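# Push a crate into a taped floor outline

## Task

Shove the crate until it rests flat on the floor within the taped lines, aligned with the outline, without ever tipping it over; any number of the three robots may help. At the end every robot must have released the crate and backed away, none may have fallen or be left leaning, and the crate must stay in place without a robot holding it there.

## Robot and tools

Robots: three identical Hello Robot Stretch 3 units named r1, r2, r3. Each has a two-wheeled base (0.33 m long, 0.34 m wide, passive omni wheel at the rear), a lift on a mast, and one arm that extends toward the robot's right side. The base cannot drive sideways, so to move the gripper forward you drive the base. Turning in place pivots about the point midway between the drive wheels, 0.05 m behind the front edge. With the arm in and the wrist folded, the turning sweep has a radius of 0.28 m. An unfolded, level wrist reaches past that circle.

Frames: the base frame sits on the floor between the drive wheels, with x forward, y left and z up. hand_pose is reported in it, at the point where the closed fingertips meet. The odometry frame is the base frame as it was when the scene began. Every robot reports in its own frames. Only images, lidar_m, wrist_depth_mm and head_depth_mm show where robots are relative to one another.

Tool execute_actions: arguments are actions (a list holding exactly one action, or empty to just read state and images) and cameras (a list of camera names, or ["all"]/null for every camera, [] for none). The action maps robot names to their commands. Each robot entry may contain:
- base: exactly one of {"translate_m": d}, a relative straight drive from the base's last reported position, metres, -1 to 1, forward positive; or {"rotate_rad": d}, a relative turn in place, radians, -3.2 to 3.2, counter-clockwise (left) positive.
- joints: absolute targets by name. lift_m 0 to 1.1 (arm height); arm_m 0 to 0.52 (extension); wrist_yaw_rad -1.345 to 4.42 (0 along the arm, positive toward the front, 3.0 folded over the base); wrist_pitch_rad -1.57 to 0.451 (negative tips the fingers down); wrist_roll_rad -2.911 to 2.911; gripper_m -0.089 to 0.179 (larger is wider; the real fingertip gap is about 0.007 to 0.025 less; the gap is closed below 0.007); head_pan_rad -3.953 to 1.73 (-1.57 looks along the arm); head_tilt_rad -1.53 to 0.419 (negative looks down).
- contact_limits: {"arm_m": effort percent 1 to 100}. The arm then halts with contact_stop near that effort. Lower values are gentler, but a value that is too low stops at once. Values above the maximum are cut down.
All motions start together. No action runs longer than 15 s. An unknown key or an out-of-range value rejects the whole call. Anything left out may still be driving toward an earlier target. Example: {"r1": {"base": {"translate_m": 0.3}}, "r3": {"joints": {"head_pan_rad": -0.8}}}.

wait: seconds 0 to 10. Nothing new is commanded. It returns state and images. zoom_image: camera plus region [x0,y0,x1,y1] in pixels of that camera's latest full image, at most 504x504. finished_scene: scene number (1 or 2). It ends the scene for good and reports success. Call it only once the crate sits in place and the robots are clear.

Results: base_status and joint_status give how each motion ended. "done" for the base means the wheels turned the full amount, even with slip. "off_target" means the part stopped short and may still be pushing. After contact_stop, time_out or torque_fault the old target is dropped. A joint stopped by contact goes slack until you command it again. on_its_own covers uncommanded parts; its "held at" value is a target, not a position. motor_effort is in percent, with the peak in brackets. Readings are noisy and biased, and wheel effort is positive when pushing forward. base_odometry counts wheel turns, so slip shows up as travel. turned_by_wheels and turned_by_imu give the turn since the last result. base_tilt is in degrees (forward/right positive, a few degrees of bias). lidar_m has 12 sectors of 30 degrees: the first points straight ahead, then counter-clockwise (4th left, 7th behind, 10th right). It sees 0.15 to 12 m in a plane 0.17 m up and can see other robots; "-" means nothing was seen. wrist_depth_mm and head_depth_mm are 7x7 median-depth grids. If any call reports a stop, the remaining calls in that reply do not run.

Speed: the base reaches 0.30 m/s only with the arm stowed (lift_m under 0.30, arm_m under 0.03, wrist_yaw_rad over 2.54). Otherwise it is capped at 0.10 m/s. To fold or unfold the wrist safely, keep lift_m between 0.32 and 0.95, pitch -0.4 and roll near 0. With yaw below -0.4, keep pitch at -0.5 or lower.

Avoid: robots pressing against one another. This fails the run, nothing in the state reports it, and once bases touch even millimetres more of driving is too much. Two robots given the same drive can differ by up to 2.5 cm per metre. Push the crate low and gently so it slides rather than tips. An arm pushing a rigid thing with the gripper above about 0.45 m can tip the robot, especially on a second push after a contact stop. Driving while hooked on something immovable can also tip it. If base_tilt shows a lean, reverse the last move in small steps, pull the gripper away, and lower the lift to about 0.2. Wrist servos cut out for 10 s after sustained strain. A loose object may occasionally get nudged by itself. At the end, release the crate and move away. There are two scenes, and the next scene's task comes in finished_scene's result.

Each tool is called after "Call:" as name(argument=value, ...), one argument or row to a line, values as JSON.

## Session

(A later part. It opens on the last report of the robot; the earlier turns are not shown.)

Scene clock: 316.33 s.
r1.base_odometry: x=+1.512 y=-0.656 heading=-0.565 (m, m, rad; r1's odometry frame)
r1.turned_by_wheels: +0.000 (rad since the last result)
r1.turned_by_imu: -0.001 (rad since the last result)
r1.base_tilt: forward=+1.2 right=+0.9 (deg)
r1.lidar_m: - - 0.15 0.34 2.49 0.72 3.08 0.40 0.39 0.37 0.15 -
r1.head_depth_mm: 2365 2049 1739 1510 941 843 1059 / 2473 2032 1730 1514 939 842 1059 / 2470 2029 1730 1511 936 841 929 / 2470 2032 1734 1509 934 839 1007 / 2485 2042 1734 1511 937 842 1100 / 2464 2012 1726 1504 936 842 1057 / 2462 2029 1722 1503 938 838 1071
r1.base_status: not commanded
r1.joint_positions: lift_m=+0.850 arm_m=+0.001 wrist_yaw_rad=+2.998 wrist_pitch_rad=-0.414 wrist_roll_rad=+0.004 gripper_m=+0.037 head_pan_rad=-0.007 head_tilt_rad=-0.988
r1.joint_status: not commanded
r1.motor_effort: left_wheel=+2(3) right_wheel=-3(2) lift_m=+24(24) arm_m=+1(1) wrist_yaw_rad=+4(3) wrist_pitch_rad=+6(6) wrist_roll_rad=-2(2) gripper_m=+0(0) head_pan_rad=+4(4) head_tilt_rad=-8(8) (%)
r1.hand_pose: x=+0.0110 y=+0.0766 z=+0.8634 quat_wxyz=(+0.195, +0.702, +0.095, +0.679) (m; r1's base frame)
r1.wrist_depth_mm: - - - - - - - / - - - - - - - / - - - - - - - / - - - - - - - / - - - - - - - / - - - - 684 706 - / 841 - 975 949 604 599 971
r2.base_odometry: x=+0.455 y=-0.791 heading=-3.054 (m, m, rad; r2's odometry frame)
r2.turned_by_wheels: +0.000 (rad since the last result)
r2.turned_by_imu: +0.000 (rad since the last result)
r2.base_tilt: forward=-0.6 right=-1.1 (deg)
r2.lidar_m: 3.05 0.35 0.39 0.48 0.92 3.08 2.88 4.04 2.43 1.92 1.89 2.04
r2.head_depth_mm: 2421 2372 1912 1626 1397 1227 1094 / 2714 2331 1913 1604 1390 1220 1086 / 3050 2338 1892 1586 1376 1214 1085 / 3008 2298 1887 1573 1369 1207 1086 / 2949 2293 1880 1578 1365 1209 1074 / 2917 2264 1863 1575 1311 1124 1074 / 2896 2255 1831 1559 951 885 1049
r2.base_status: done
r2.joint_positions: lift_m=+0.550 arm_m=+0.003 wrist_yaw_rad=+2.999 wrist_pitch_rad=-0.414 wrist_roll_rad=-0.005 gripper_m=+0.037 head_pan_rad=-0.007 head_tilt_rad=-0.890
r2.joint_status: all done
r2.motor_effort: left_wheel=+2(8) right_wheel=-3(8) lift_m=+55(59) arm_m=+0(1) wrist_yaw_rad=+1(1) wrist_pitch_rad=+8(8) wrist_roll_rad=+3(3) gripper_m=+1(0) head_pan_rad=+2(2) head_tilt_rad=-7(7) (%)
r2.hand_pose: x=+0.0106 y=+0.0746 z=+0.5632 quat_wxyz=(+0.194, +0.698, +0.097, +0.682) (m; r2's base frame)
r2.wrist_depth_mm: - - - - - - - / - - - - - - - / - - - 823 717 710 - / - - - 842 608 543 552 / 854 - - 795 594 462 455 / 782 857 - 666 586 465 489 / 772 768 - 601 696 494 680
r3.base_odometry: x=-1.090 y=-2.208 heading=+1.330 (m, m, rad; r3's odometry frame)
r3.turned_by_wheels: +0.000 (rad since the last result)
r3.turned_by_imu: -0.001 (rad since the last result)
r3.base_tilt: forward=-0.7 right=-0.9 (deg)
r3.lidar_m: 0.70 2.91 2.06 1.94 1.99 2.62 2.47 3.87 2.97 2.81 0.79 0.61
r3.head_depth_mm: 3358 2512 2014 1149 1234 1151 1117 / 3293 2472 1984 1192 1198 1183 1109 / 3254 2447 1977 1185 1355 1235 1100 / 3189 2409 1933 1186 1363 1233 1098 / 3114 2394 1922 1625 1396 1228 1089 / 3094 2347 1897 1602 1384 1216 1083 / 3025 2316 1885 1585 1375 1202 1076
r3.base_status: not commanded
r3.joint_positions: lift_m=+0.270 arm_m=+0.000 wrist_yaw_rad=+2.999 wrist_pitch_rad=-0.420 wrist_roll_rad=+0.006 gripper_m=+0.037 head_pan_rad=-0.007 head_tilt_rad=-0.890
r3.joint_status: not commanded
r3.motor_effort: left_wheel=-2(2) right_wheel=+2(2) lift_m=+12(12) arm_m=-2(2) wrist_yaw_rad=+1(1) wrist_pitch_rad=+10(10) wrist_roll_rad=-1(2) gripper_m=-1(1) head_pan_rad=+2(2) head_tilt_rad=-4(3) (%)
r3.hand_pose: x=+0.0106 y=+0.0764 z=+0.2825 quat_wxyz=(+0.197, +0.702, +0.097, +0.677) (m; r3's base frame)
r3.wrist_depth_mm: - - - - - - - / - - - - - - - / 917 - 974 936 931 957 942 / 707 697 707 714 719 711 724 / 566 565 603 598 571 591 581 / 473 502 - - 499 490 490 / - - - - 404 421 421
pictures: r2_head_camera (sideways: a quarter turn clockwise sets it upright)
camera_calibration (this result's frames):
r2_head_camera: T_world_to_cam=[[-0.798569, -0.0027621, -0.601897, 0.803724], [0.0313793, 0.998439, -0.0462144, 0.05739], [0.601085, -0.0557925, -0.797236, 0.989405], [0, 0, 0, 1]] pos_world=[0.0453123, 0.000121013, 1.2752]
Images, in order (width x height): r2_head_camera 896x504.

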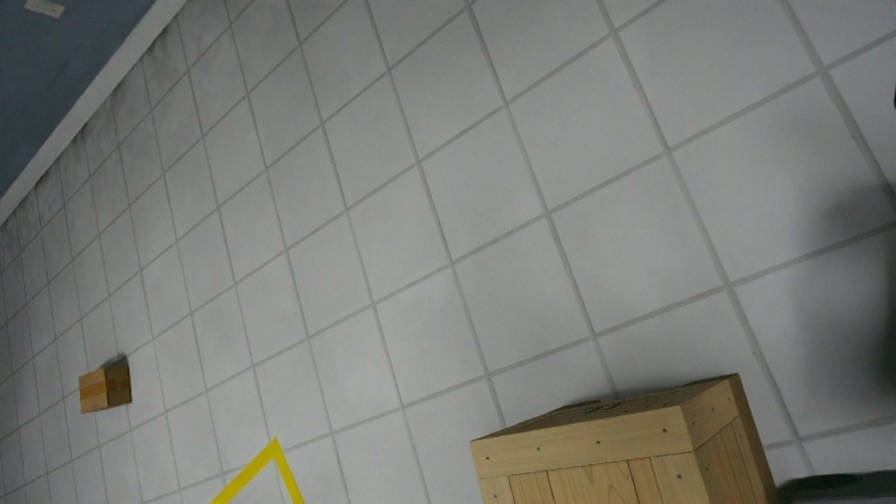

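Call:
execute_actions(
  actions=[
    {"r2":{"base":{"rotate_rad":0.283}},"r3":{"base":{"rotate_rad":-0.122}}},
  ],
  cameras=[],
)

Call:
execute_actions(
  actions=[
    {"r2":{"base":{"translate_m":0.26}},"r3":{"base":{"translate_m":0.45}}},
  ],
  cameras=["r2_head_camera","r3_head_camera"],
)

Call:
execute_actions(
  actions=[
    {"r3":{"base":{"rotate_rad":0.122},"joints":{"lift_m":0.55,"head_tilt_rad":-1.0}},"r2":{"joints":{"head_tilt_rad":-1.0}}},
  ],
  cameras=["r1_nav_camera","r2_head_camera","r3_head_camera"],
)

Scene clock: 338.37 s.
r1.base_odometry: x=+1.512 y=-0.656 heading=-0.565 (m, m, rad; r1's odometry frame)
r1.turned_by_wheels: +0.000 (rad since the last result)
r1.turned_by_imu: -0.001 (rad since the last result)
r1.base_tilt: forward=+1.3 right=+0.9 (deg)
r1.lidar_m: - - 0.15 0.34 2.49 0.72 3.09 0.42 0.42 0.37 0.15 -
r1.head_depth_mm: 2353 2048 1741 1514 939 842 1061 / 2458 2045 1746 1513 941 844 1061 / 2468 2043 1727 1507 937 843 932 / 2460 2018 1732 1511 935 840 1008 / 2462 2040 1728 1510 937 841 1100 / 2474 2044 1735 1506 936 838 1052 / 2474 2016 1718 1500 936 839 1070
r1.base_status: not commanded
r1.joint_positions: lift_m=+0.850 arm_m=+0.001 wrist_yaw_rad=+2.998 wrist_pitch_rad=-0.414 wrist_roll_rad=+0.004 gripper_m=+0.037 head_pan_rad=-0.007 head_tilt_rad=-0.988
r1.joint_status: not commanded
r1.motor_effort: left_wheel=+3(3) right_wheel=-3(3) lift_m=+24(25) arm_m=+1(1) wrist_yaw_rad=+3(3) wrist_pitch_rad=+6(6) wrist_roll_rad=-2(2) gripper_m=+0(1) head_pan_rad=+3(4) head_tilt_rad=-8(7) (%)
r1.hand_pose: x=+0.0110 y=+0.0766 z=+0.8634 quat_wxyz=(+0.195, +0.702, +0.095, +0.679) (m; r1's base frame)
r1.wrist_depth_mm: - - - - - - - / - - - - - - - / - - - - - - - / - - - - - - - / - - - - - - - / - - - - 673 717 - / 848 980 973 939 603 595 994
r2.base_odometry: x=+0.455 y=-0.791 heading=-2.772 (m, m, rad; r2's odometry frame)
r2.turned_by_wheels: +0.283 (rad since the last result)
r2.turned_by_imu: +0.281 (rad since the last result)
r2.base_tilt: forward=-0.7 right=-1.2 (deg)
r2.lidar_m: 0.36 0.35 0.47 0.59 2.89 3.63 2.88 3.11 2.05 1.89 1.91 2.39
r2.head_depth_mm: 3082 2380 1919 1621 1393 1218 1097 / 3005 2346 1888 1598 1381 1218 1089 / 3015 2343 1898 1597 1379 1217 1087 / 2931 2292 1879 1591 1385 1212 1078 / 2957 2289 1865 1585 1194 1164 1079 / 2938 2276 1862 1107 957 1096 1070 / 2872 2268 1847 1092 952 1001 967
r2.base_status: done
r2.joint_positions: lift_m=+0.550 arm_m=+0.003 wrist_yaw_rad=+2.999 wrist_pitch_rad=-0.414 wrist_roll_rad=-0.005 gripper_m=+0.037 head_pan_rad=-0.007 head_tilt_rad=-0.890
r2.joint_status: not commanded
r2.motor_effort: left_wheel=-1(5) right_wheel=+2(5) lift_m=+56(55) arm_m=-1(1) wrist_yaw_rad=+1(1) wrist_pitch_rad=+9(8) wrist_roll_rad=+3(3) gripper_m=+0(0) head_pan_rad=+2(3) head_tilt_rad=-7(8) (%)
r2.hand_pose: x=+0.0106 y=+0.0746 z=+0.5632 quat_wxyz=(+0.194, +0.698, +0.097, +0.682) (m; r2's base frame)
r2.wrist_depth_mm: - - - - - - - / 699 - - - - - - / - - - - 806 722 691 / - - - - 803 572 541 / 865 874 - 796 804 535 445 / 868 879 - 660 709 550 395 / 753 732 - 594 600 538 401
r3.base_odometry: x=-1.090 y=-2.208 heading=+1.208 (m, m, rad; r3's odometry frame)
r3.turned_by_wheels: -0.122 (rad since the last result)
r3.turned_by_imu: -0.121 (rad since the last result)
r3.base_tilt: forward=-0.6 right=-0.9 (deg)
r3.lidar_m: 0.70 3.43 2.16 1.94 1.96 2.37 2.47 3.80 3.12 2.81 0.79 0.61
r3.head_depth_mm: 3338 2261 708 1231 1256 1209 1113 / 3264 2452 1392 1160 1226 1186 1109 / 3230 2435 1378 1207 1291 1227 1102 / 3172 2407 1360 1197 1373 1226 1094 / 3126 2371 1912 1218 1356 1222 1092 / 3068 2353 1892 1605 1385 1212 1082 / 3034 2323 1880 1593 1374 1204 1075
r3.base_status: done
r3.joint_positions: lift_m=+0.270 arm_m=+0.000 wrist_yaw_rad=+2.999 wrist_pitch_rad=-0.420 wrist_roll_rad=+0.006 gripper_m=+0.037 head_pan_rad=-0.007 head_tilt_rad=-0.890
r3.joint_status: not commanded
r3.motor_effort: left_wheel=+2(7) right_wheel=-1(5) lift_m=+13(12) arm_m=-2(2) wrist_yaw_rad=+0(2) wrist_pitch_rad=+10(10) wrist_roll_rad=-1(1) gripper_m=-1(0) head_pan_rad=+3(3) head_tilt_rad=-3(3) (%)
r3.hand_pose: x=+0.0106 y=+0.0764 z=+0.2825 quat_wxyz=(+0.197, +0.702, +0.097, +0.677) (m; r3's base frame)
r3.wrist_depth_mm: - - - - - - - / - - - - - - - / 955 - 953 943 969 972 962 / 706 698 699 703 738 733 723 / 573 557 577 591 585 590 591 / 481 493 - - 499 489 491 / - - - - 409 424 424
pictures: none
No camera images: the call's "cameras" was empty. Leave "cameras" out to get every camera's image.

Scene clock: 342.03 s.
r1.base_odometry: x=+1.512 y=-0.656 heading=-0.565 (m, m, rad; r1's odometry frame)
r1.turned_by_wheels: +0.000 (rad since the last result)
r1.turned_by_imu: -0.001 (rad since the last result)
r1.base_tilt: forward=+1.2 right=+0.8 (deg)
r1.lidar_m: - - 0.15 0.34 2.49 3.17 3.08 3.71 2.49 0.31 0.15 -
r1.head_depth_mm: 2383 2036 1734 1514 939 844 927 / 2493 2037 1737 1504 942 842 1055 / 2463 2034 1734 1505 940 842 932 / 2468 2034 1739 1505 938 841 1007 / 2463 2030 1736 1506 939 839 1103 / 2459 2032 1726 1513 936 841 1058 / 2468 2036 1732 1495 937 837 1068
r1.base_status: not commanded
r1.joint_positions: lift_m=+0.850 arm_m=+0.001 wrist_yaw_rad=+2.998 wrist_pitch_rad=-0.414 wrist_roll_rad=+0.004 gripper_m=+0.037 head_pan_rad=-0.007 head_tilt_rad=-0.988
r1.joint_status: not commanded
r1.motor_effort: left_wheel=+3(2) right_wheel=-2(2) lift_m=+24(25) arm_m=+1(1) wrist_yaw_rad=+3(1) wrist_pitch_rad=+6(6) wrist_roll_rad=-2(2) gripper_m=+0(1) head_pan_rad=+4(3) head_tilt_rad=-8(7) (%)
r1.hand_pose: x=+0.0110 y=+0.0766 z=+0.8634 quat_wxyz=(+0.195, +0.702, +0.095, +0.679) (m; r1's base frame)
r1.wrist_depth_mm: - - - - - - - / - - - - - - - / - - - - - - - / - - - - - - - / - 658 - - - - - / - 623 - - 671 713 - / - 497 760 949 601 607 980
r2.base_odometry: x=+0.212 y=-0.885 heading=-2.772 (m, m, rad; r2's odometry frame)
r2.turned_by_wheels: +0.000 (rad since the last result)
r2.turned_by_imu: +0.000 (rad since the last result)
r2.base_tilt: forward=-0.7 right=-1.1 (deg)
r2.lidar_m: 0.40 0.15 0.15 0.30 0.87 3.67 3.12 3.03 2.01 1.86 1.87 2.35
r2.head_depth_mm: 3075 2367 1919 1607 1393 1233 1094 / 3053 2364 1910 1607 1387 1222 1093 / 3003 2318 1889 1602 1379 1216 1083 / 2954 2319 1878 1596 1382 1208 1084 / 2971 2268 1870 1568 1363 1165 1045 / 2935 2258 1850 1568 1367 843 764 / 2900 2258 1833 1548 1350 847 762
r2.base_status: done
r2.joint_positions: lift_m=+0.550 arm_m=+0.003 wrist_yaw_rad=+2.999 wrist_pitch_rad=-0.414 wrist_roll_rad=-0.005 gripper_m=+0.037 head_pan_rad=-0.007 head_tilt_rad=-0.890
r2.joint_status: not commanded
r2.motor_effort: left_wheel=-2(4) right_wheel=+2(6) lift_m=+55(55) arm_m=+0(1) wrist_yaw_rad=+1(0) wrist_pitch_rad=+9(8) wrist_roll_rad=+3(3) gripper_m=-1(0) head_pan_rad=+3(3) head_tilt_rad=-7(8) (%)
r2.hand_pose: x=+0.0106 y=+0.0746 z=+0.5632 quat_wxyz=(+0.194, +0.698, +0.097, +0.682) (m; r2's base frame)
r2.wrist_depth_mm: - - - - - - - / - - - - - - - / - - - 772 718 - - / - - - 621 551 547 - / - 958 854 656 451 441 437 / 876 864 - 664 388 374 370 / 752 710 - 569 322 329 323
r3.base_odometry: x=-0.930 y=-1.788 heading=+1.208 (m, m, rad; r3's odometry frame)
r3.turned_by_wheels: +0.000 (rad since the last result)
r3.turned_by_imu: +0.001 (rad since the last result)
r3.base_tilt: forward=-0.6 right=-0.9 (deg)
r3.lidar_m: 0.26 0.26 2.24 2.02 2.03 2.48 2.90 4.24 3.01 0.71 0.26 0.27
r3.head_depth_mm: 3363 2510 1997 1675 1008 931 928 / 3293 2472 1973 1662 999 926 936 / 3226 2439 1948 1638 991 915 1068 / 3184 2406 1947 1626 983 897 1094 / 3104 2374 1923 1616 975 888 1084 / 3061 2358 1910 1598 1380 1211 1082 / 3030 2334 1892 1587 1370 1209 1076
r3.base_status: done
r3.joint_positions: lift_m=+0.270 arm_m=+0.000 wrist_yaw_rad=+2.999 wrist_pitch_rad=-0.420 wrist_roll_rad=+0.006 gripper_m=+0.037 head_pan_rad=-0.007 head_tilt_rad=-0.890
r3.joint_status: not commanded
r3.motor_effort: left_wheel=+1(6) right_wheel=-1(3) lift_m=+12(12) arm_m=-2(2) wrist_yaw_rad=+1(2) wrist_pitch_rad=+10(11) wrist_roll_rad=-1(1) gripper_m=+0(0) head_pan_rad=+2(3) head_tilt_rad=-3(3) (%)
r3.hand_pose: x=+0.0106 y=+0.0764 z=+0.2825 quat_wxyz=(+0.197, +0.702, +0.097, +0.677) (m; r3's base frame)
r3.wrist_depth_mm: - - - - - - - / - - - - - - - / 926 - 917 914 976 950 990 / 700 709 725 715 722 742 740 / 568 563 618 588 573 574 591 / 472 497 - - 497 488 455 / - - - - 406 426 270
pictures: r2_head_camera (sideways: a quarter turn clockwise sets it upright), r3_head_camera (sideways: a quarter turn clockwise sets it upright)
camera_calibration (this result's frames):
r2_head_camera: T_world_to_cam=[[-0.798569, -0.00276248, -0.601897, 0.803724], [0.0313788, 0.998439, -0.0462144, 0.05739], [0.601085, -0.0557922, -0.797236, 0.989405], [0, 0, 0, 1]] pos_world=[0.0453123, 0.000121032, 1.2752]
r3_head_camera: T_world_to_cam=[[-0.778599, -0.036241, -0.626475, 0.833132], [0.00419181, 0.998008, -0.0629436, 0.077903], [0.627508, -0.0516339, -0.776896, 0.966513], [0, 0, 0, 1]] pos_world=[0.0418538, 0.00235056, 1.27772]
Images, in order (width x height): r2_head_camera 896x504, r3_head_camera 896x504.

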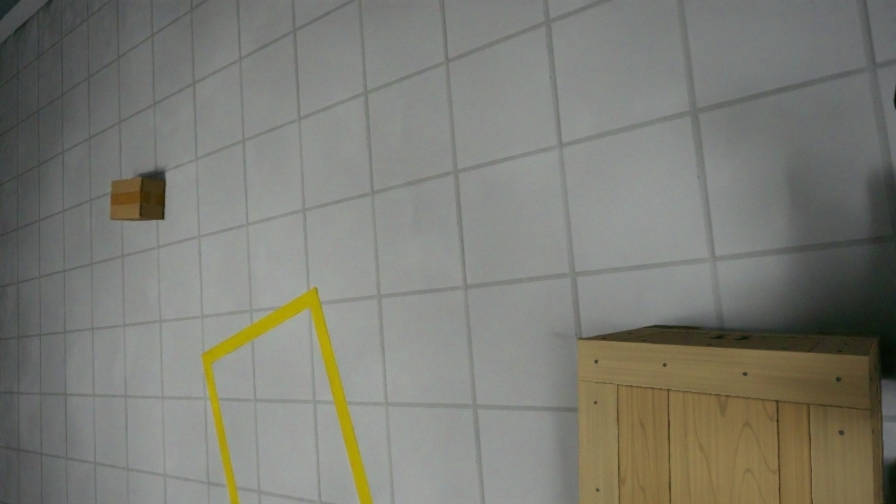

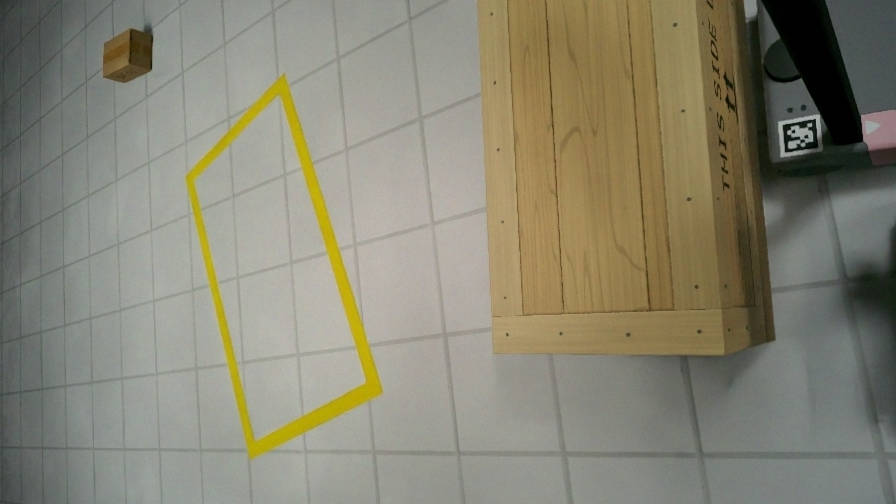

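Scene clock: 345.40 s.
r1.base_odometry: x=+1.512 y=-0.656 heading=-0.565 (m, m, rad; r1's odometry frame)
r1.turned_by_wheels: +0.000 (rad since the last result)
r1.turned_by_imu: -0.001 (rad since the last result)
r1.base_tilt: forward=+1.2 right=+0.8 (deg)
r1.lidar_m: - - 0.15 0.34 2.48 3.18 3.09 3.72 2.50 0.31 0.15 -
r1.head_depth_mm: 2362 2040 1731 1513 938 844 926 / 2463 2046 1742 1509 937 845 1054 / 2475 2035 1729 1517 934 842 934 / 2488 2027 1733 1506 937 842 1005 / 2465 2024 1726 1512 939 841 1099 / 2473 2044 1738 1506 937 841 1056 / 2451 2028 1728 1510 936 838 1069
r1.base_status: not commanded
r1.joint_positions: lift_m=+0.850 arm_m=+0.001 wrist_yaw_rad=+2.998 wrist_pitch_rad=-0.414 wrist_roll_rad=+0.004 gripper_m=+0.037 head_pan_rad=-0.007 head_tilt_rad=-0.988
r1.joint_status: not commanded
r1.motor_effort: left_wheel=+2(3) right_wheel=-2(2) lift_m=+24(24) arm_m=+1(1) wrist_yaw_rad=+2(1) wrist_pitch_rad=+6(6) wrist_roll_rad=-2(2) gripper_m=+1(1) head_pan_rad=+4(5) head_tilt_rad=-7(8) (%)
r1.hand_pose: x=+0.0110 y=+0.0766 z=+0.8634 quat_wxyz=(+0.195, +0.702, +0.095, +0.679) (m; r1's base frame)
r1.wrist_depth_mm: - - - - - - - / 490 - - - - - - / 463 - - - - - - / 356 - - - - - - / 315 346 - - - - - / - 644 - - 667 713 - / - 962 891 965 601 605 964
r2.base_odometry: x=+0.212 y=-0.885 heading=-2.772 (m, m, rad; r2's odometry frame)
r2.turned_by_wheels: +0.000 (rad since the last result)
r2.turned_by_imu: -0.001 (rad since the last result)
r2.base_tilt: forward=-0.5 right=-1.2 (deg)
r2.lidar_m: 0.40 0.15 0.15 0.30 0.87 3.67 3.12 3.04 2.01 1.86 1.88 2.36
r2.head_depth_mm: 2441 2022 1718 1503 1333 1200 1110 / 2416 2018 1714 1499 1324 1192 1108 / 2291 1989 1711 1490 1324 1192 1111 / 2412 1980 1684 1485 1322 1185 1096 / 2354 1952 1693 1479 1255 1143 1094 / 2342 1974 1678 1473 915 820 1051 / 2346 1933 1665 1453 913 823 958
r2.base_status: not commanded
r2.joint_positions: lift_m=+0.550 arm_m=+0.003 wrist_yaw_rad=+2.999 wrist_pitch_rad=-0.414 wrist_roll_rad=-0.005 gripper_m=+0.037 head_pan_rad=-0.007 head_tilt_rad=-0.987
r2.joint_status: all done
r2.motor_effort: left_wheel=-2(2) right_wheel=+2(2) lift_m=+55(56) arm_m=-1(1) wrist_yaw_rad=+1(0) wrist_pitch_rad=+8(9) wrist_roll_rad=+3(3) gripper_m=-1(0) head_pan_rad=+2(2) head_tilt_rad=-9(28) (%)
r2.hand_pose: x=+0.0106 y=+0.0746 z=+0.5632 quat_wxyz=(+0.194, +0.698, +0.097, +0.682) (m; r2's base frame)
r2.wrist_depth_mm: - - - - - - - / - - - - - - - / - - - 787 710 - - / - - - 621 558 554 - / - 871 821 665 444 455 440 / 875 877 - 664 392 376 370 / 769 701 - 562 326 323 324
r3.base_odometry: x=-0.930 y=-1.788 heading=+1.330 (m, m, rad; r3's odometry frame)
r3.turned_by_wheels: +0.122 (rad since the last result)
r3.turned_by_imu: +0.120 (rad since the last result)
r3.base_tilt: forward=-0.6 right=-0.9 (deg)
r3.lidar_m: 0.26 3.06 2.13 2.03 2.08 2.73 2.91 4.13 2.89 0.29 0.26 0.27
r3.head_depth_mm: 2638 2117 1800 1087 963 1027 955 / 2582 2101 1780 1080 957 1033 902 / 2533 2084 1756 1072 946 1076 1105 / 2500 2053 1744 1062 943 1147 1119 / 2480 2046 1729 1493 1267 1156 1109 / 2438 2017 1714 1493 1323 1186 1092 / 2407 1989 1702 1485 1315 1177 1070
r3.base_status: done
r3.joint_positions: lift_m=+0.550 arm_m=+0.000 wrist_yaw_rad=+2.999 wrist_pitch_rad=-0.420 wrist_roll_rad=+0.006 gripper_m=+0.037 head_pan_rad=-0.007 head_tilt_rad=-0.987
r3.joint_status: all done
r3.motor_effort: left_wheel=-2(7) right_wheel=+3(8) lift_m=+23(24) arm_m=-2(2) wrist_yaw_rad=+1(1) wrist_pitch_rad=+10(10) wrist_roll_rad=-1(1) gripper_m=+0(0) head_pan_rad=+3(3) head_tilt_rad=-4(11) (%)
r3.hand_pose: x=+0.0106 y=+0.0764 z=+0.5618 quat_wxyz=(+0.197, +0.702, +0.097, +0.677) (m; r3's base frame)
r3.wrist_depth_mm: - - - - - - - / - - - - - - - / - - - - - - - / - - - - - - - / 954 977 - - 960 983 982 / 810 815 - 834 862 804 833 / 705 696 697 704 683 722 710
pictures: r1_nav_camera (sideways: a quarter turn counterclockwise sets it upright), r2_head_camera (sideways: a quarter turn clockwise sets it upright), r3_head_camera (sideways: a quarter turn clockwise sets it upright)
camera_calibration (this result's frames):
r1_nav_camera: T_world_to_cam=[[0.827941, 0.0295152, 0.560038, -0.696654], [-0.00370278, -0.998305, 0.0580869, -0.0206833], [0.560803, -0.0501662, -0.826428, 1.02931], [0, 0, 0, 1]] pos_world=[-0.000526952, 0.0515501, 1.242]
r2_head_camera: T_world_to_cam=[[-0.853302, -0.00239271, -0.521411, 0.699204], [0.0267681, 0.99847, -0.0483885, 0.0602425], [0.520729, -0.0552472, -0.851932, 1.061], [0, 0, 0, 1]] pos_world=[0.0425258, 0.000139953, 1.27139]
r3_head_camera: T_world_to_cam=[[-0.835948, -0.0359627, -0.547629, 0.730758], [-0.00205936, 0.998049, -0.0623982, 0.077223], [0.548804, -0.0510339, -0.834392, 1.04174], [0, 0, 0, 1]] pos_world=[0.0393214, 0.00237186, 1.27422]
Images, in order (width x height): r1_nav_camera 672x504, r2_head_camera 896x504, r3_head_camera 896x504.

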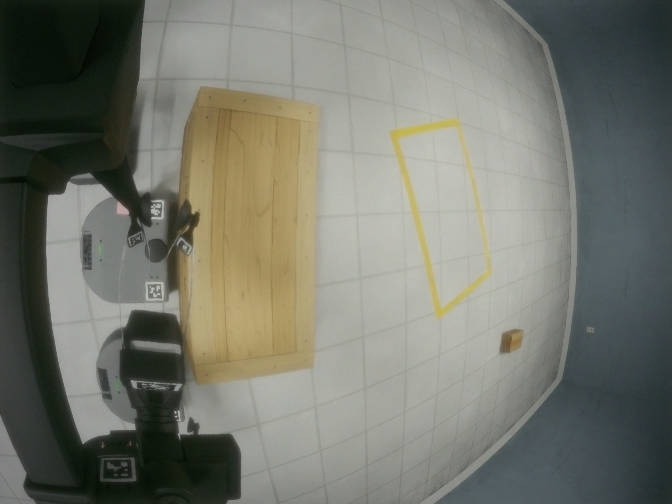

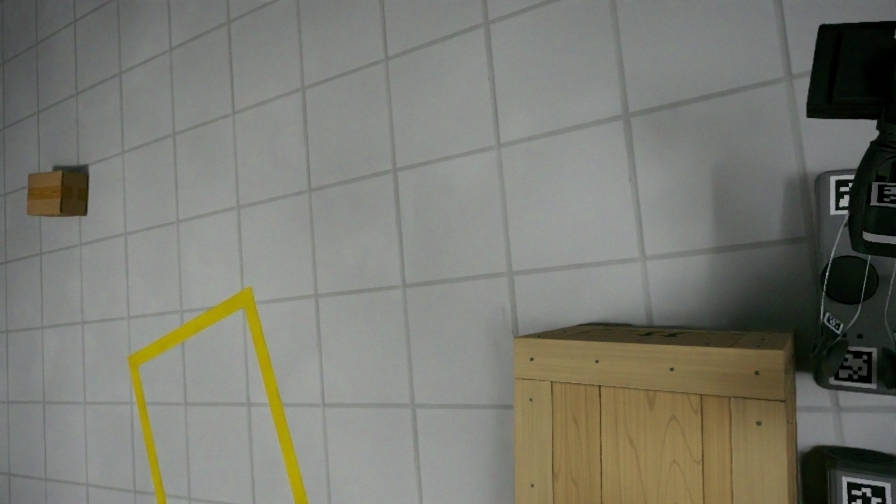

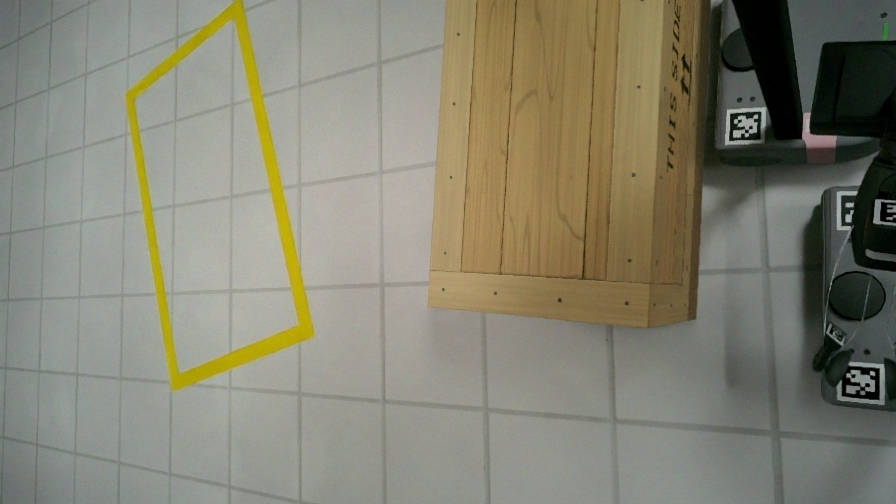

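Call:
execute_actions(
  actions=[
    {"r3":{"base":{"translate_m":0.2}},"r1":{"base":{"translate_m":0.04}},"r2":{"base":{"translate_m":0.03}}},
  ],
  cameras=["r3_head_camera","r1_nav_camera"],
)

Call:
execute_actions(
  actions=[
    {"r3":{"base":{"translate_m":0.33}},"r1":{"base":{"translate_m":0.3}},"r2":{"base":{"translate_m":0.3}}},
  ],
  cameras=["r3_head_camera","r1_nav_camera","r1_head_camera","r2_head_camera"],
)

Scene clock: 373.20 s.
r1.base_odometry: x=+1.546 y=-0.677 heading=-0.565 (m, m, rad; r1's odometry frame)
r1.turned_by_wheels: +0.001 (rad since the last result)
r1.turned_by_imu: +0.006 (rad since the last result)
r1.base_tilt: forward=+1.2 right=+0.8 (deg)
r1.lidar_m: - - 0.15 0.20 2.50 3.20 3.12 3.66 0.32 0.21 0.15 -
r1.head_depth_mm: 2391 2044 1731 1518 941 842 796 / 2479 2035 1736 1519 937 842 986 / 2452 2022 1736 1503 937 842 783 / 2463 2017 1738 1513 935 841 785 / 2464 2031 1734 1507 938 844 783 / 2481 2027 1726 1501 937 840 917 / 2452 2031 1720 1502 936 843 921
r1.base_status: translate_m off_target (by the wheels' count: +0.0398 of +0.0400)
r1.joint_positions: lift_m=+0.850 arm_m=+0.001 wrist_yaw_rad=+2.998 wrist_pitch_rad=-0.414 wrist_roll_rad=+0.004 gripper_m=+0.037 head_pan_rad=-0.006 head_tilt_rad=-0.988
r1.joint_status: not commanded
r1.on_its_own: left_wheel is at rest, and its effort (+48) is outside its rest range (-18 to +18)
r1.motor_effort: left_wheel=+48(87) right_wheel=-1(4) lift_m=+24(24) arm_m=+1(1) wrist_yaw_rad=+3(3) wrist_pitch_rad=+6(6) wrist_roll_rad=-2(2) gripper_m=+0(1) head_pan_rad=+4(4) head_tilt_rad=-7(8) (%)
r1.hand_pose: x=+0.0110 y=+0.0766 z=+0.8634 quat_wxyz=(+0.195, +0.702, +0.095, +0.679) (m; r1's base frame)
r1.wrist_depth_mm: - - - - - - - / - - 553 - - - - / - - 613 - - - - / - - 360 - - - - / - - - 371 - - - / - - - 746 679 - - / - - 862 774 606 608 993
r2.base_odometry: x=+0.185 y=-0.896 heading=-2.770 (m, m, rad; r2's odometry frame)
r2.turned_by_wheels: +0.001 (rad since the last result)
r2.turned_by_imu: +0.004 (rad since the last result)
r2.base_tilt: forward=-0.8 right=-1.2 (deg)
r2.lidar_m: 0.39 0.15 0.15 0.20 2.93 3.70 3.16 2.99 2.00 1.85 1.87 2.36
r2.head_depth_mm: 2441 2027 1734 1509 1331 1193 1108 / 2434 2016 1711 1494 1331 1196 1104 / 2274 1994 1705 1490 1316 1186 1105 / 2371 1991 1699 1477 1313 1186 1107 / 2375 1964 1697 1481 1269 1142 1087 / 2334 1952 1688 1463 915 826 1034 / 2325 1935 1654 1453 910 823 931
r2.base_status: translate_m off_target (by the wheels' count: +0.0298 of +0.0300)
r2.joint_positions: lift_m=+0.550 arm_m=+0.003 wrist_yaw_rad=+2.999 wrist_pitch_rad=-0.414 wrist_roll_rad=-0.005 gripper_m=+0.037 head_pan_rad=-0.006 head_tilt_rad=-0.988
r2.joint_status: not commanded
r2.on_its_own: left_wheel is at rest, and its effort (+40) is outside its rest range (-18 to +18)
r2.motor_effort: left_wheel=+40(60) right_wheel=+0(5) lift_m=+56(55) arm_m=-1(1) wrist_yaw_rad=+1(1) wrist_pitch_rad=+8(8) wrist_roll_rad=+3(3) gripper_m=-1(0) head_pan_rad=+3(2) head_tilt_rad=-8(9) (%)
r2.hand_pose: x=+0.0106 y=+0.0746 z=+0.5632 quat_wxyz=(+0.194, +0.698, +0.097, +0.682) (m; r2's base frame)
r2.wrist_depth_mm: - - 940 - - - - / - - - - - - - / - - - 726 732 - - / - - 936 579 550 546 - / - - 830 487 450 442 440 / 854 857 - 521 387 373 375 / 750 736 - 553 318 324 323
r3.base_odometry: x=-0.882 y=-1.593 heading=+1.330 (m, m, rad; r3's odometry frame)
r3.turned_by_wheels: +0.000 (rad since the last result)
r3.turned_by_imu: +0.000 (rad since the last result)
r3.base_tilt: forward=-0.6 right=-0.9 (deg)
r3.lidar_m: - 3.06 2.15 2.04 2.08 2.74 3.09 4.08 0.26 0.20 0.15 -
r3.head_depth_mm: 2630 2107 1784 1556 961 859 811 / 2574 2085 1771 1536 951 852 795 / 2543 2089 1767 1532 947 850 799 / 2520 2061 1739 1516 941 844 794 / 2450 2051 1734 1503 1288 867 976 / 2423 2022 1710 1500 1327 1184 1092 / 2430 1985 1699 1478 1314 1181 1071
r3.base_status: done
r3.joint_positions: lift_m=+0.550 arm_m=+0.000 wrist_yaw_rad=+2.999 wrist_pitch_rad=-0.420 wrist_roll_rad=+0.006 gripper_m=+0.037 head_pan_rad=-0.007 head_tilt_rad=-0.988
r3.joint_status: not commanded
r3.motor_effort: left_wheel=-1(2) right_wheel=+3(4) lift_m=+23(23) arm_m=-2(2) wrist_yaw_rad=+2(0) wrist_pitch_rad=+11(10) wrist_roll_rad=-2(1) gripper_m=+0(0) head_pan_rad=+1(3) head_tilt_rad=-4(4) (%)
r3.hand_pose: x=+0.0106 y=+0.0764 z=+0.5618 quat_wxyz=(+0.197, +0.702, +0.097, +0.677) (m; r3's base frame)
r3.wrist_depth_mm: - - - - - - - / - - - - - - - / - - - - - - - / - - - - - - - / 971 974 - - 975 987 941 / 809 796 - 816 843 826 824 / 679 698 690 714 681 710 698
pictures: r1_nav_camera (sideways: a quarter turn counterclockwise sets it upright), r3_head_camera (sideways: a quarter turn clockwise sets it upright)
camera_calibration (this result's frames):
r1_nav_camera: T_world_to_cam=[[0.828326, 0.0297258, 0.559457, -0.695899], [-0.00340503, -0.998306, 0.0580848, -0.0206823], [0.560235, -0.0500181, -0.826822, 1.02982], [0, 0, 0, 1]] pos_world=[-0.000582268, 0.0515487, 1.24201]
r3_head_camera: T_world_to_cam=[[-0.836141, -0.0359612, -0.547335, 0.730376], [-0.00208101, 0.998049, -0.0623951, 0.0772192], [0.548511, -0.0510321, -0.834584, 1.042], [0, 0, 0, 1]] pos_world=[0.0393117, 0.00237191, 1.27421]
Images, in order (width x height): r1_nav_camera 672x504, r3_head_camera 896x504.

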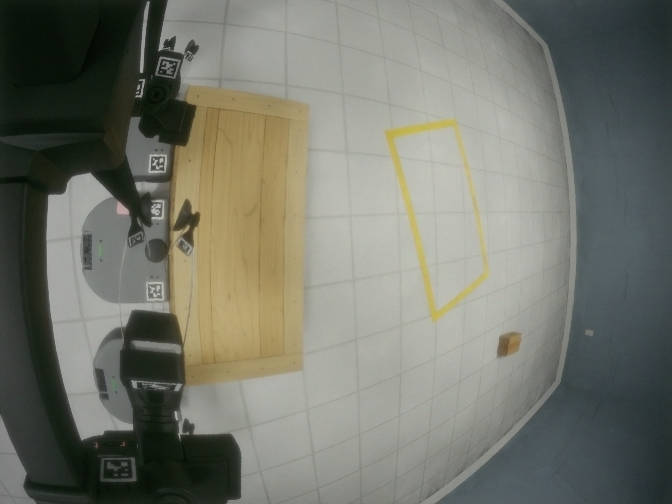

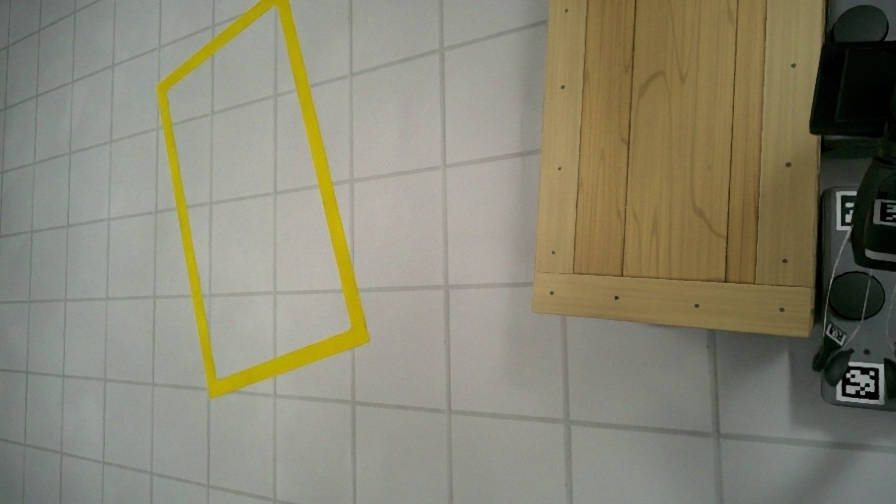

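Scene clock: 379.10 s.
r1.base_odometry: x=+1.799 y=-0.837 heading=-0.564 (m, m, rad; r1's odometry frame)
r1.turned_by_wheels: +0.000 (rad since the last result)
r1.turned_by_imu: +0.005 (rad since the last result)
r1.base_tilt: forward=+1.2 right=+0.9 (deg)
r1.lidar_m: - - 0.15 0.20 2.49 3.22 3.13 3.65 2.47 0.20 0.15 -
r1.head_depth_mm: 2397 2026 1745 1508 938 840 805 / 2430 2033 1728 1509 936 842 1045 / 2454 2024 1725 1510 934 841 783 / 2443 2029 1717 1505 939 840 781 / 2438 2020 1715 1506 934 842 784 / 2427 2011 1721 1506 934 842 925 / 2424 2005 1728 1504 935 839 925
r1.base_status: translate_m off_target (by the wheels' count: +0.2998 of +0.3000)
r1.joint_positions: lift_m=+0.850 arm_m=+0.001 wrist_yaw_rad=+3.000 wrist_pitch_rad=-0.417 wrist_roll_rad=+0.004 gripper_m=+0.037 head_pan_rad=-0.005 head_tilt_rad=-0.992
r1.joint_status: not commanded
r1.on_its_own: left_wheel is at rest, and its effort (+36) is outside its rest range (-18 to +18)
r1.motor_effort: left_wheel=+36(100) right_wheel=+16(78) lift_m=+23(25) arm_m=+1(1) wrist_yaw_rad=+1(3) wrist_pitch_rad=+6(8) wrist_roll_rad=-2(2) gripper_m=+0(0) head_pan_rad=+3(4) head_tilt_rad=-5(7) (%)
r1.hand_pose: x=+0.0104 y=+0.0764 z=+0.8629 quat_wxyz=(+0.195, +0.701, +0.097, +0.679) (m; r1's base frame)
r1.wrist_depth_mm: - - - - - - - / - - 548 - - - - / - - 596 - - - - / - - 361 - - - - / - - - 373 - - - / - - - 742 679 - - / 996 - 854 787 597 617 974
r2.base_odometry: x=-0.095 y=-1.005 heading=-2.770 (m, m, rad; r2's odometry frame)
r2.turned_by_wheels: +0.001 (rad since the last result)
r2.turned_by_imu: +1.037 (rad since the last result)
r2.base_tilt: forward=-0.7 right=-1.1 (deg)
r2.lidar_m: - - 3.19 3.69 4.42 3.02 2.00 1.85 1.87 2.34 4.27 0.15
r2.head_depth_mm: 2451 2045 1730 1502 1331 1201 1110 / 2432 2001 1717 1496 1327 1176 1111 / 2398 1987 1694 1491 927 930 1105 / 2378 1976 1693 1435 924 842 1109 / 2363 1965 1688 1036 917 826 780 / 2332 1948 1177 1031 914 1023 1082 / 2337 1924 1663 1026 1086 1035 1064
r2.base_status: translate_m off_target (by the wheels' count: +0.2997 of +0.3000)
r2.joint_positions: lift_m=+0.550 arm_m=+0.003 wrist_yaw_rad=+2.999 wrist_pitch_rad=-0.414 wrist_roll_rad=-0.005 gripper_m=+0.037 head_pan_rad=-0.006 head_tilt_rad=-0.990
r2.joint_status: not commanded
r2.on_its_own: left_wheel is at rest, and its effort (+41) is outside its rest range (-18 to +18); right_wheel is at rest, and its effort (+24) is outside its rest range (-18 to +18)
r2.motor_effort: left_wheel=+41(61) right_wheel=+24(30) lift_m=+55(55) arm_m=-1(1) wrist_yaw_rad=+0(1) wrist_pitch_rad=+9(8) wrist_roll_rad=+3(3) gripper_m=-1(0) head_pan_rad=+2(2) head_tilt_rad=-7(8) (%)
r2.hand_pose: x=+0.0106 y=+0.0746 z=+0.5632 quat_wxyz=(+0.194, +0.698, +0.097, +0.682) (m; r2's base frame)
r2.wrist_depth_mm: - - - - - - 779 / - - - - - - - / - - - - - - - / - - - - - 896 567 / - - - - 796 712 440 / 851 856 - 843 676 384 376 / 766 723 - 722 568 328 326
r3.base_odometry: x=-0.804 y=-1.273 heading=+1.331 (m, m, rad; r3's odometry frame)
r3.turned_by_wheels: +0.001 (rad since the last result)
r3.turned_by_imu: -0.046 (rad since the last result)
r3.base_tilt: forward=-0.6 right=-0.8 (deg)
r3.lidar_m: - - 2.19 2.04 2.07 2.64 3.10 4.33 0.26 0.20 0.15 -
r3.head_depth_mm: 2606 2104 1793 1557 960 859 812 / 2563 2108 1776 1539 955 855 799 / 2534 2082 1766 1530 948 847 798 / 2505 2053 1743 1516 940 845 783 / 2469 2030 1717 1509 968 864 781 / 2433 1992 1708 1491 1319 1188 1093 / 2403 1980 1696 1479 1312 1177 1068
r3.base_status: translate_m off_target (by the wheels' count: +0.3297 of +0.3300)
r3.joint_positions: lift_m=+0.550 arm_m=+0.000 wrist_yaw_rad=+2.999 wrist_pitch_rad=-0.420 wrist_roll_rad=+0.006 gripper_m=+0.037 head_pan_rad=-0.006 head_tilt_rad=-0.990
r3.joint_status: not commanded
r3.on_its_own: left_wheel is at rest, and its effort (+35) is outside its rest range (-18 to +18); right_wheel is at rest, and its effort (+22) is outside its rest range (-18 to +18)
r3.motor_effort: left_wheel=+35(39) right_wheel=+22(48) lift_m=+23(23) arm_m=-2(2) wrist_yaw_rad=+0(1) wrist_pitch_rad=+10(10) wrist_roll_rad=-1(2) gripper_m=-1(0) head_pan_rad=+3(3) head_tilt_rad=-3(4) (%)
r3.hand_pose: x=+0.0105 y=+0.0765 z=+0.5619 quat_wxyz=(+0.197, +0.702, +0.097, +0.677) (m; r3's base frame)
r3.wrist_depth_mm: - - - - - - - / - - - - - - - / - - - - - - - / - - - - - - - / 947 963 - - 975 - - / 788 812 - 831 854 821 834 / 702 708 725 706 697 702 722
pictures: r1_head_camera (sideways: a quarter turn clockwise sets it upright), r1_nav_camera (sideways: a quarter turn counterclockwise sets it upright), r2_head_camera (sideways: a quarter turn clockwise sets it upright), r3_head_camera (sideways: a quarter turn clockwise sets it upright)
camera_calibration (this result's frames):
r1_head_camera: T_world_to_cam=[[-0.845573, -0.0336108, -0.532801, 0.716839], [-0.0403523, 0.999185, 0.00100867, 0.00148883], [0.532333, 0.0223527, -0.84624, 1.05759], [0, 0, 0, 1]] pos_world=[0.0432085, -0.00103409, 1.27691]
r1_nav_camera: T_world_to_cam=[[0.83049, 0.0309972, 0.55617, -0.691631], [-0.00162954, -0.998311, 0.0580725, -0.0206768], [0.557031, -0.049135, -0.829037, 1.03272], [0, 0, 0, 1]] pos_world=[-0.000899333, 0.0515395, 1.24203]
r2_head_camera: T_world_to_cam=[[-0.854533, -0.00277082, -0.519391, 0.696579], [0.026202, 0.998483, -0.0484357, 0.0603073], [0.518737, -0.054999, -0.853163, 1.06261], [0, 0, 0, 1]] pos_world=[0.0424534, 0.000156884, 1.2713]
r3_head_camera: T_world_to_cam=[[-0.837244, -0.0360573, -0.545639, 0.728174], [-0.00233072, 0.99805, -0.0623774, 0.0771975], [0.546824, -0.0509534, -0.835696, 1.04345], [0, 0, 0, 1]] pos_world=[0.0392552, 0.00237638, 1.27414]
Images, in order (width x height): r1_head_camera 896x504, r1_nav_camera 672x504, r2_head_camera 896x504, r3_head_camera 896x504.

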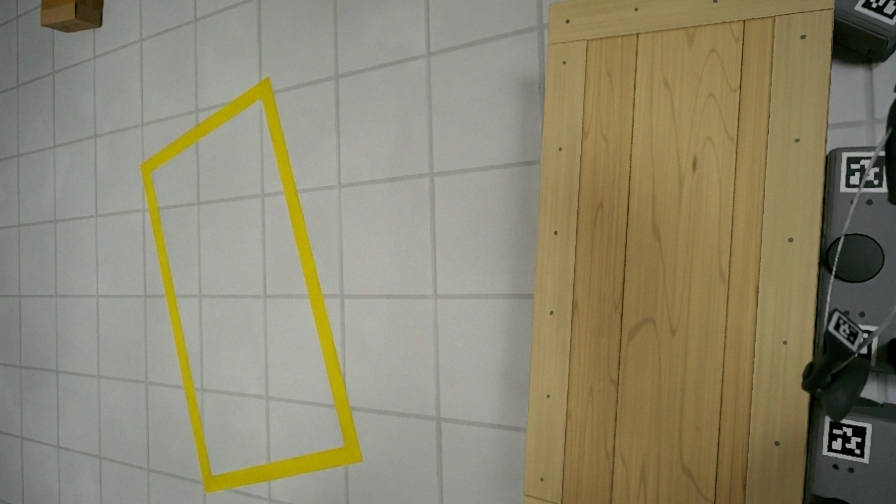

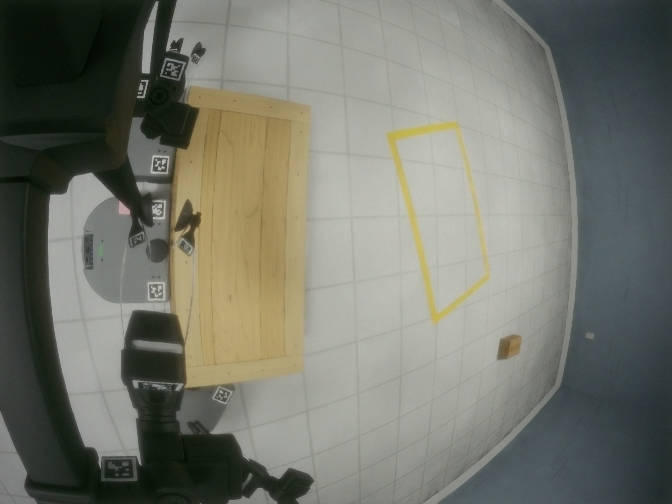

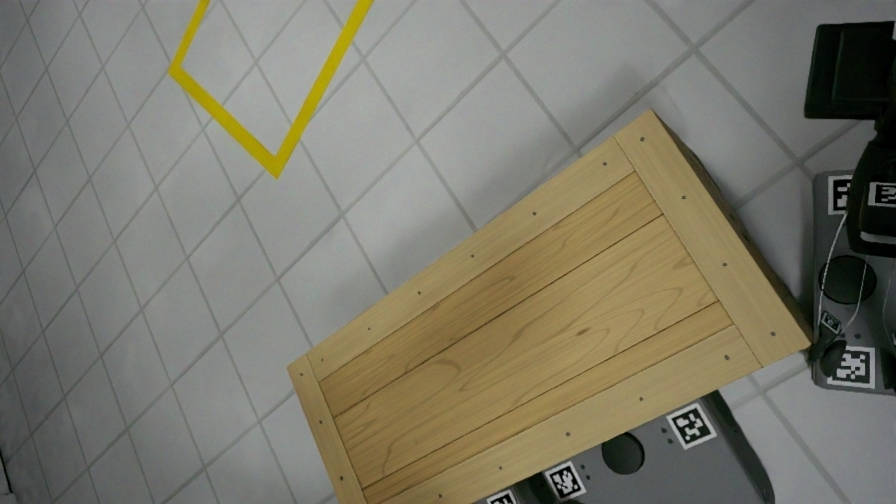

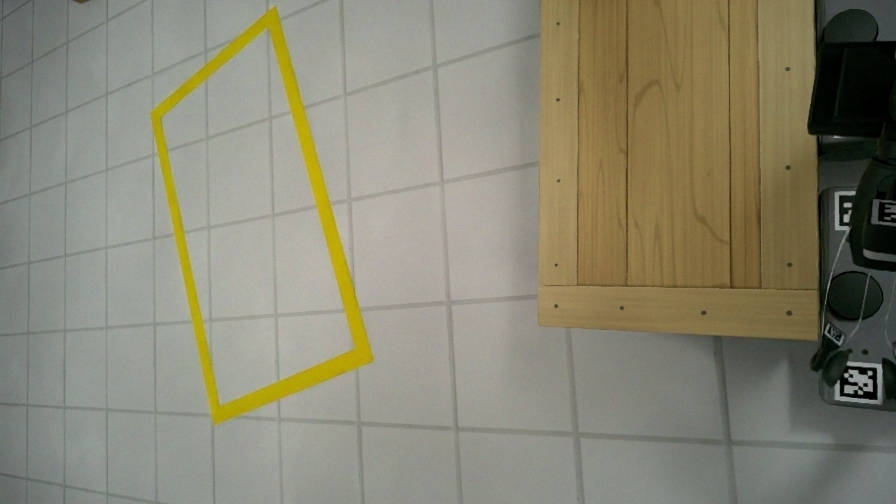

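Call:
execute_actions(
  actions=[
    {"r2":{"base":{"translate_m":-0.2},"joints":{"lift_m":0.27}},"r1":{"base":{"translate_m":-0.01}},"r3":{"base":{"translate_m":-0.01}}},
  ],
  cameras=["r2_nav_camera","r1_nav_camera"],
)

Scene clock: 428.63 s.
r1.base_odometry: x=+1.791 y=-0.832 heading=-0.564 (m, m, rad; r1's odometry frame)
r1.turned_by_wheels: +0.000 (rad since the last result)
r1.turned_by_imu: -0.001 (rad since the last result)
r1.base_tilt: forward=+1.2 right=+0.8 (deg)
r1.lidar_m: - - 0.15 0.24 2.49 3.19 3.11 3.65 0.61 0.24 0.15 -
r1.head_depth_mm: 2377 2026 1727 1510 939 840 1044 / 2452 2026 1725 1512 940 842 1043 / 2432 2027 1726 1506 936 841 783 / 2442 2013 1722 1510 938 841 793 / 2432 2005 1715 1502 937 840 795 / 2440 2022 1720 1500 935 839 926 / 2438 2023 1711 1507 933 838 925
r1.base_status: done
r1.joint_positions: lift_m=+0.850 arm_m=+0.001 wrist_yaw_rad=+3.000 wrist_pitch_rad=-0.417 wrist_roll_rad=+0.004 gripper_m=+0.037 head_pan_rad=-0.005 head_tilt_rad=-0.992
r1.joint_status: not commanded
r1.motor_effort: left_wheel=+0(31) right_wheel=-1(13) lift_m=+22(22) arm_m=+1(1) wrist_yaw_rad=+0(0) wrist_pitch_rad=+7(6) wrist_roll_rad=-2(2) gripper_m=-1(0) head_pan_rad=+3(3) head_tilt_rad=-4(5) (%)
r1.hand_pose: x=+0.0104 y=+0.0764 z=+0.8629 quat_wxyz=(+0.195, +0.701, +0.097, +0.679) (m; r1's base frame)
r1.wrist_depth_mm: - - - - - - - / - - 540 - - - - / - - 598 - - - - / - - 358 - - - - / - - - 373 - - - / - - - 809 678 - - / 991 - 839 796 606 612 969
r2.base_odometry: x=+0.092 y=-0.932 heading=-2.770 (m, m, rad; r2's odometry frame)
r2.turned_by_wheels: +0.000 (rad since the last result)
r2.turned_by_imu: -0.003 (rad since the last result)
r2.base_tilt: forward=-0.6 right=-1.2 (deg)
r2.lidar_m: 0.26 0.26 3.09 3.87 3.19 2.77 1.84 1.69 1.71 2.14 4.37 0.37
r2.head_depth_mm: 2422 2018 1719 1513 1330 1200 1088 / 2428 2020 1717 1494 1321 1199 1094 / 2412 1984 1698 1455 1050 1181 1115 / 2358 1977 1697 1041 956 1184 1109 / 2356 1963 1181 1037 916 1158 1117 / 2344 1938 1172 1029 1158 1178 1078 / 2311 1935 1189 1235 1135 1147 1058
r2.base_status: done
r2.joint_positions: lift_m=+0.270 arm_m=+0.003 wrist_yaw_rad=+2.999 wrist_pitch_rad=-0.414 wrist_roll_rad=-0.005 gripper_m=+0.037 head_pan_rad=-0.006 head_tilt_rad=-0.990
r2.joint_status: all done
r2.motor_effort: left_wheel=+0(39) right_wheel=+0(23) lift_m=+28(53) arm_m=-1(1) wrist_yaw_rad=+1(1) wrist_pitch_rad=+8(9) wrist_roll_rad=+3(3) gripper_m=+0(1) head_pan_rad=+2(2) head_tilt_rad=-7(7) (%)
r2.hand_pose: x=+0.0106 y=+0.0746 z=+0.2840 quat_wxyz=(+0.194, +0.698, +0.097, +0.682) (m; r2's base frame)
r2.wrist_depth_mm: - - - - - - - / - - - - - - 732 / - - 967 976 949 577 567 / 745 - 758 745 721 507 449 / 616 618 624 599 599 548 448 / 510 505 - 526 519 500 466 / 455 - - - 424 434 404
r3.base_odometry: x=-0.806 y=-1.283 heading=+1.331 (m, m, rad; r3's odometry frame)
r3.turned_by_wheels: +0.000 (rad since the last result)
r3.turned_by_imu: -0.001 (rad since the last result)
r3.base_tilt: forward=-0.6 right=-0.7 (deg)
r3.lidar_m: - - 2.19 2.03 2.06 2.63 3.10 4.35 0.26 0.24 0.15 -
r3.head_depth_mm: 2575 2129 1795 1556 960 859 932 / 2566 2088 1795 1543 953 854 802 / 2515 2078 1761 1525 946 848 1006 / 2501 2055 1747 1511 940 843 793 / 2440 2025 1727 1501 965 862 791 / 2431 1996 1711 1487 1315 1186 1092 / 2370 1969 1697 1477 1317 1175 1069
r3.base_status: done
r3.joint_positions: lift_m=+0.550 arm_m=+0.000 wrist_yaw_rad=+2.999 wrist_pitch_rad=-0.420 wrist_roll_rad=+0.006 gripper_m=+0.037 head_pan_rad=-0.006 head_tilt_rad=-0.990
r3.joint_status: not commanded
r3.motor_effort: left_wheel=+0(33) right_wheel=+0(21) lift_m=+23(23) arm_m=-2(2) wrist_yaw_rad=+0(0) wrist_pitch_rad=+10(10) wrist_roll_rad=-1(1) gripper_m=+0(0) head_pan_rad=+3(2) head_tilt_rad=-3(3) (%)
r3.hand_pose: x=+0.0105 y=+0.0765 z=+0.5619 quat_wxyz=(+0.197, +0.702, +0.097, +0.677) (m; r3's base frame)
r3.wrist_depth_mm: - - - - - - - / - - - - - - - / - - - - - - - / - - - - - - - / 944 978 - - - - 984 / 828 800 - 804 842 840 825 / 686 700 709 702 676 690 716
pictures: r1_nav_camera (sideways: a quarter turn counterclockwise sets it upright), r2_nav_camera (sideways: a quarter turn counterclockwise sets it upright)
camera_calibration (this result's frames):
r1_nav_camera: T_world_to_cam=[[0.83049, 0.0309971, 0.55617, -0.691631], [-0.00162971, -0.998311, 0.0580725, -0.0206768], [0.557031, -0.049135, -0.829037, 1.03272], [0, 0, 0, 1]] pos_world=[-0.000899324, 0.0515395, 1.24203]
r2_nav_camera: T_world_to_cam=[[0.835746, 0.0388464, 0.547741, -0.676854], [0.0406459, -0.999134, 0.00884204, 0.0467063], [0.547611, 0.0148737, -0.836601, 1.0423], [0, 0, 0, 1]] pos_world=[-0.00699511, 0.0574563, 1.24232]
Images, in order (width x height): r1_nav_camera 672x504, r2_nav_camera 672x504.

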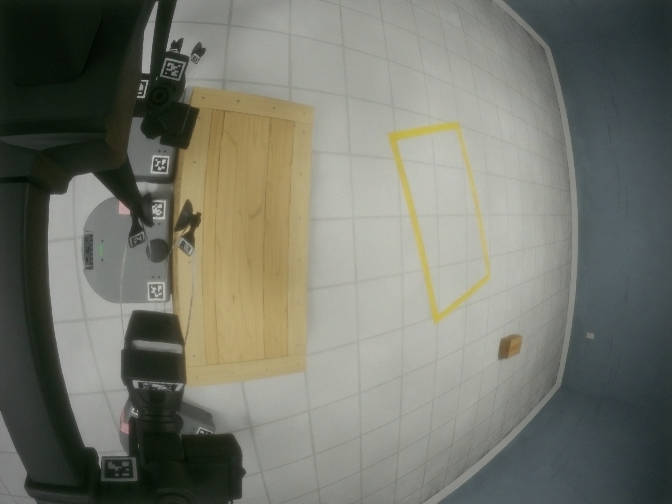

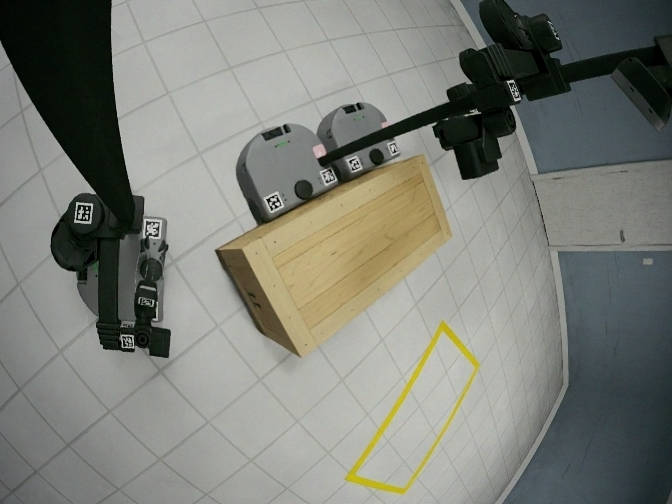

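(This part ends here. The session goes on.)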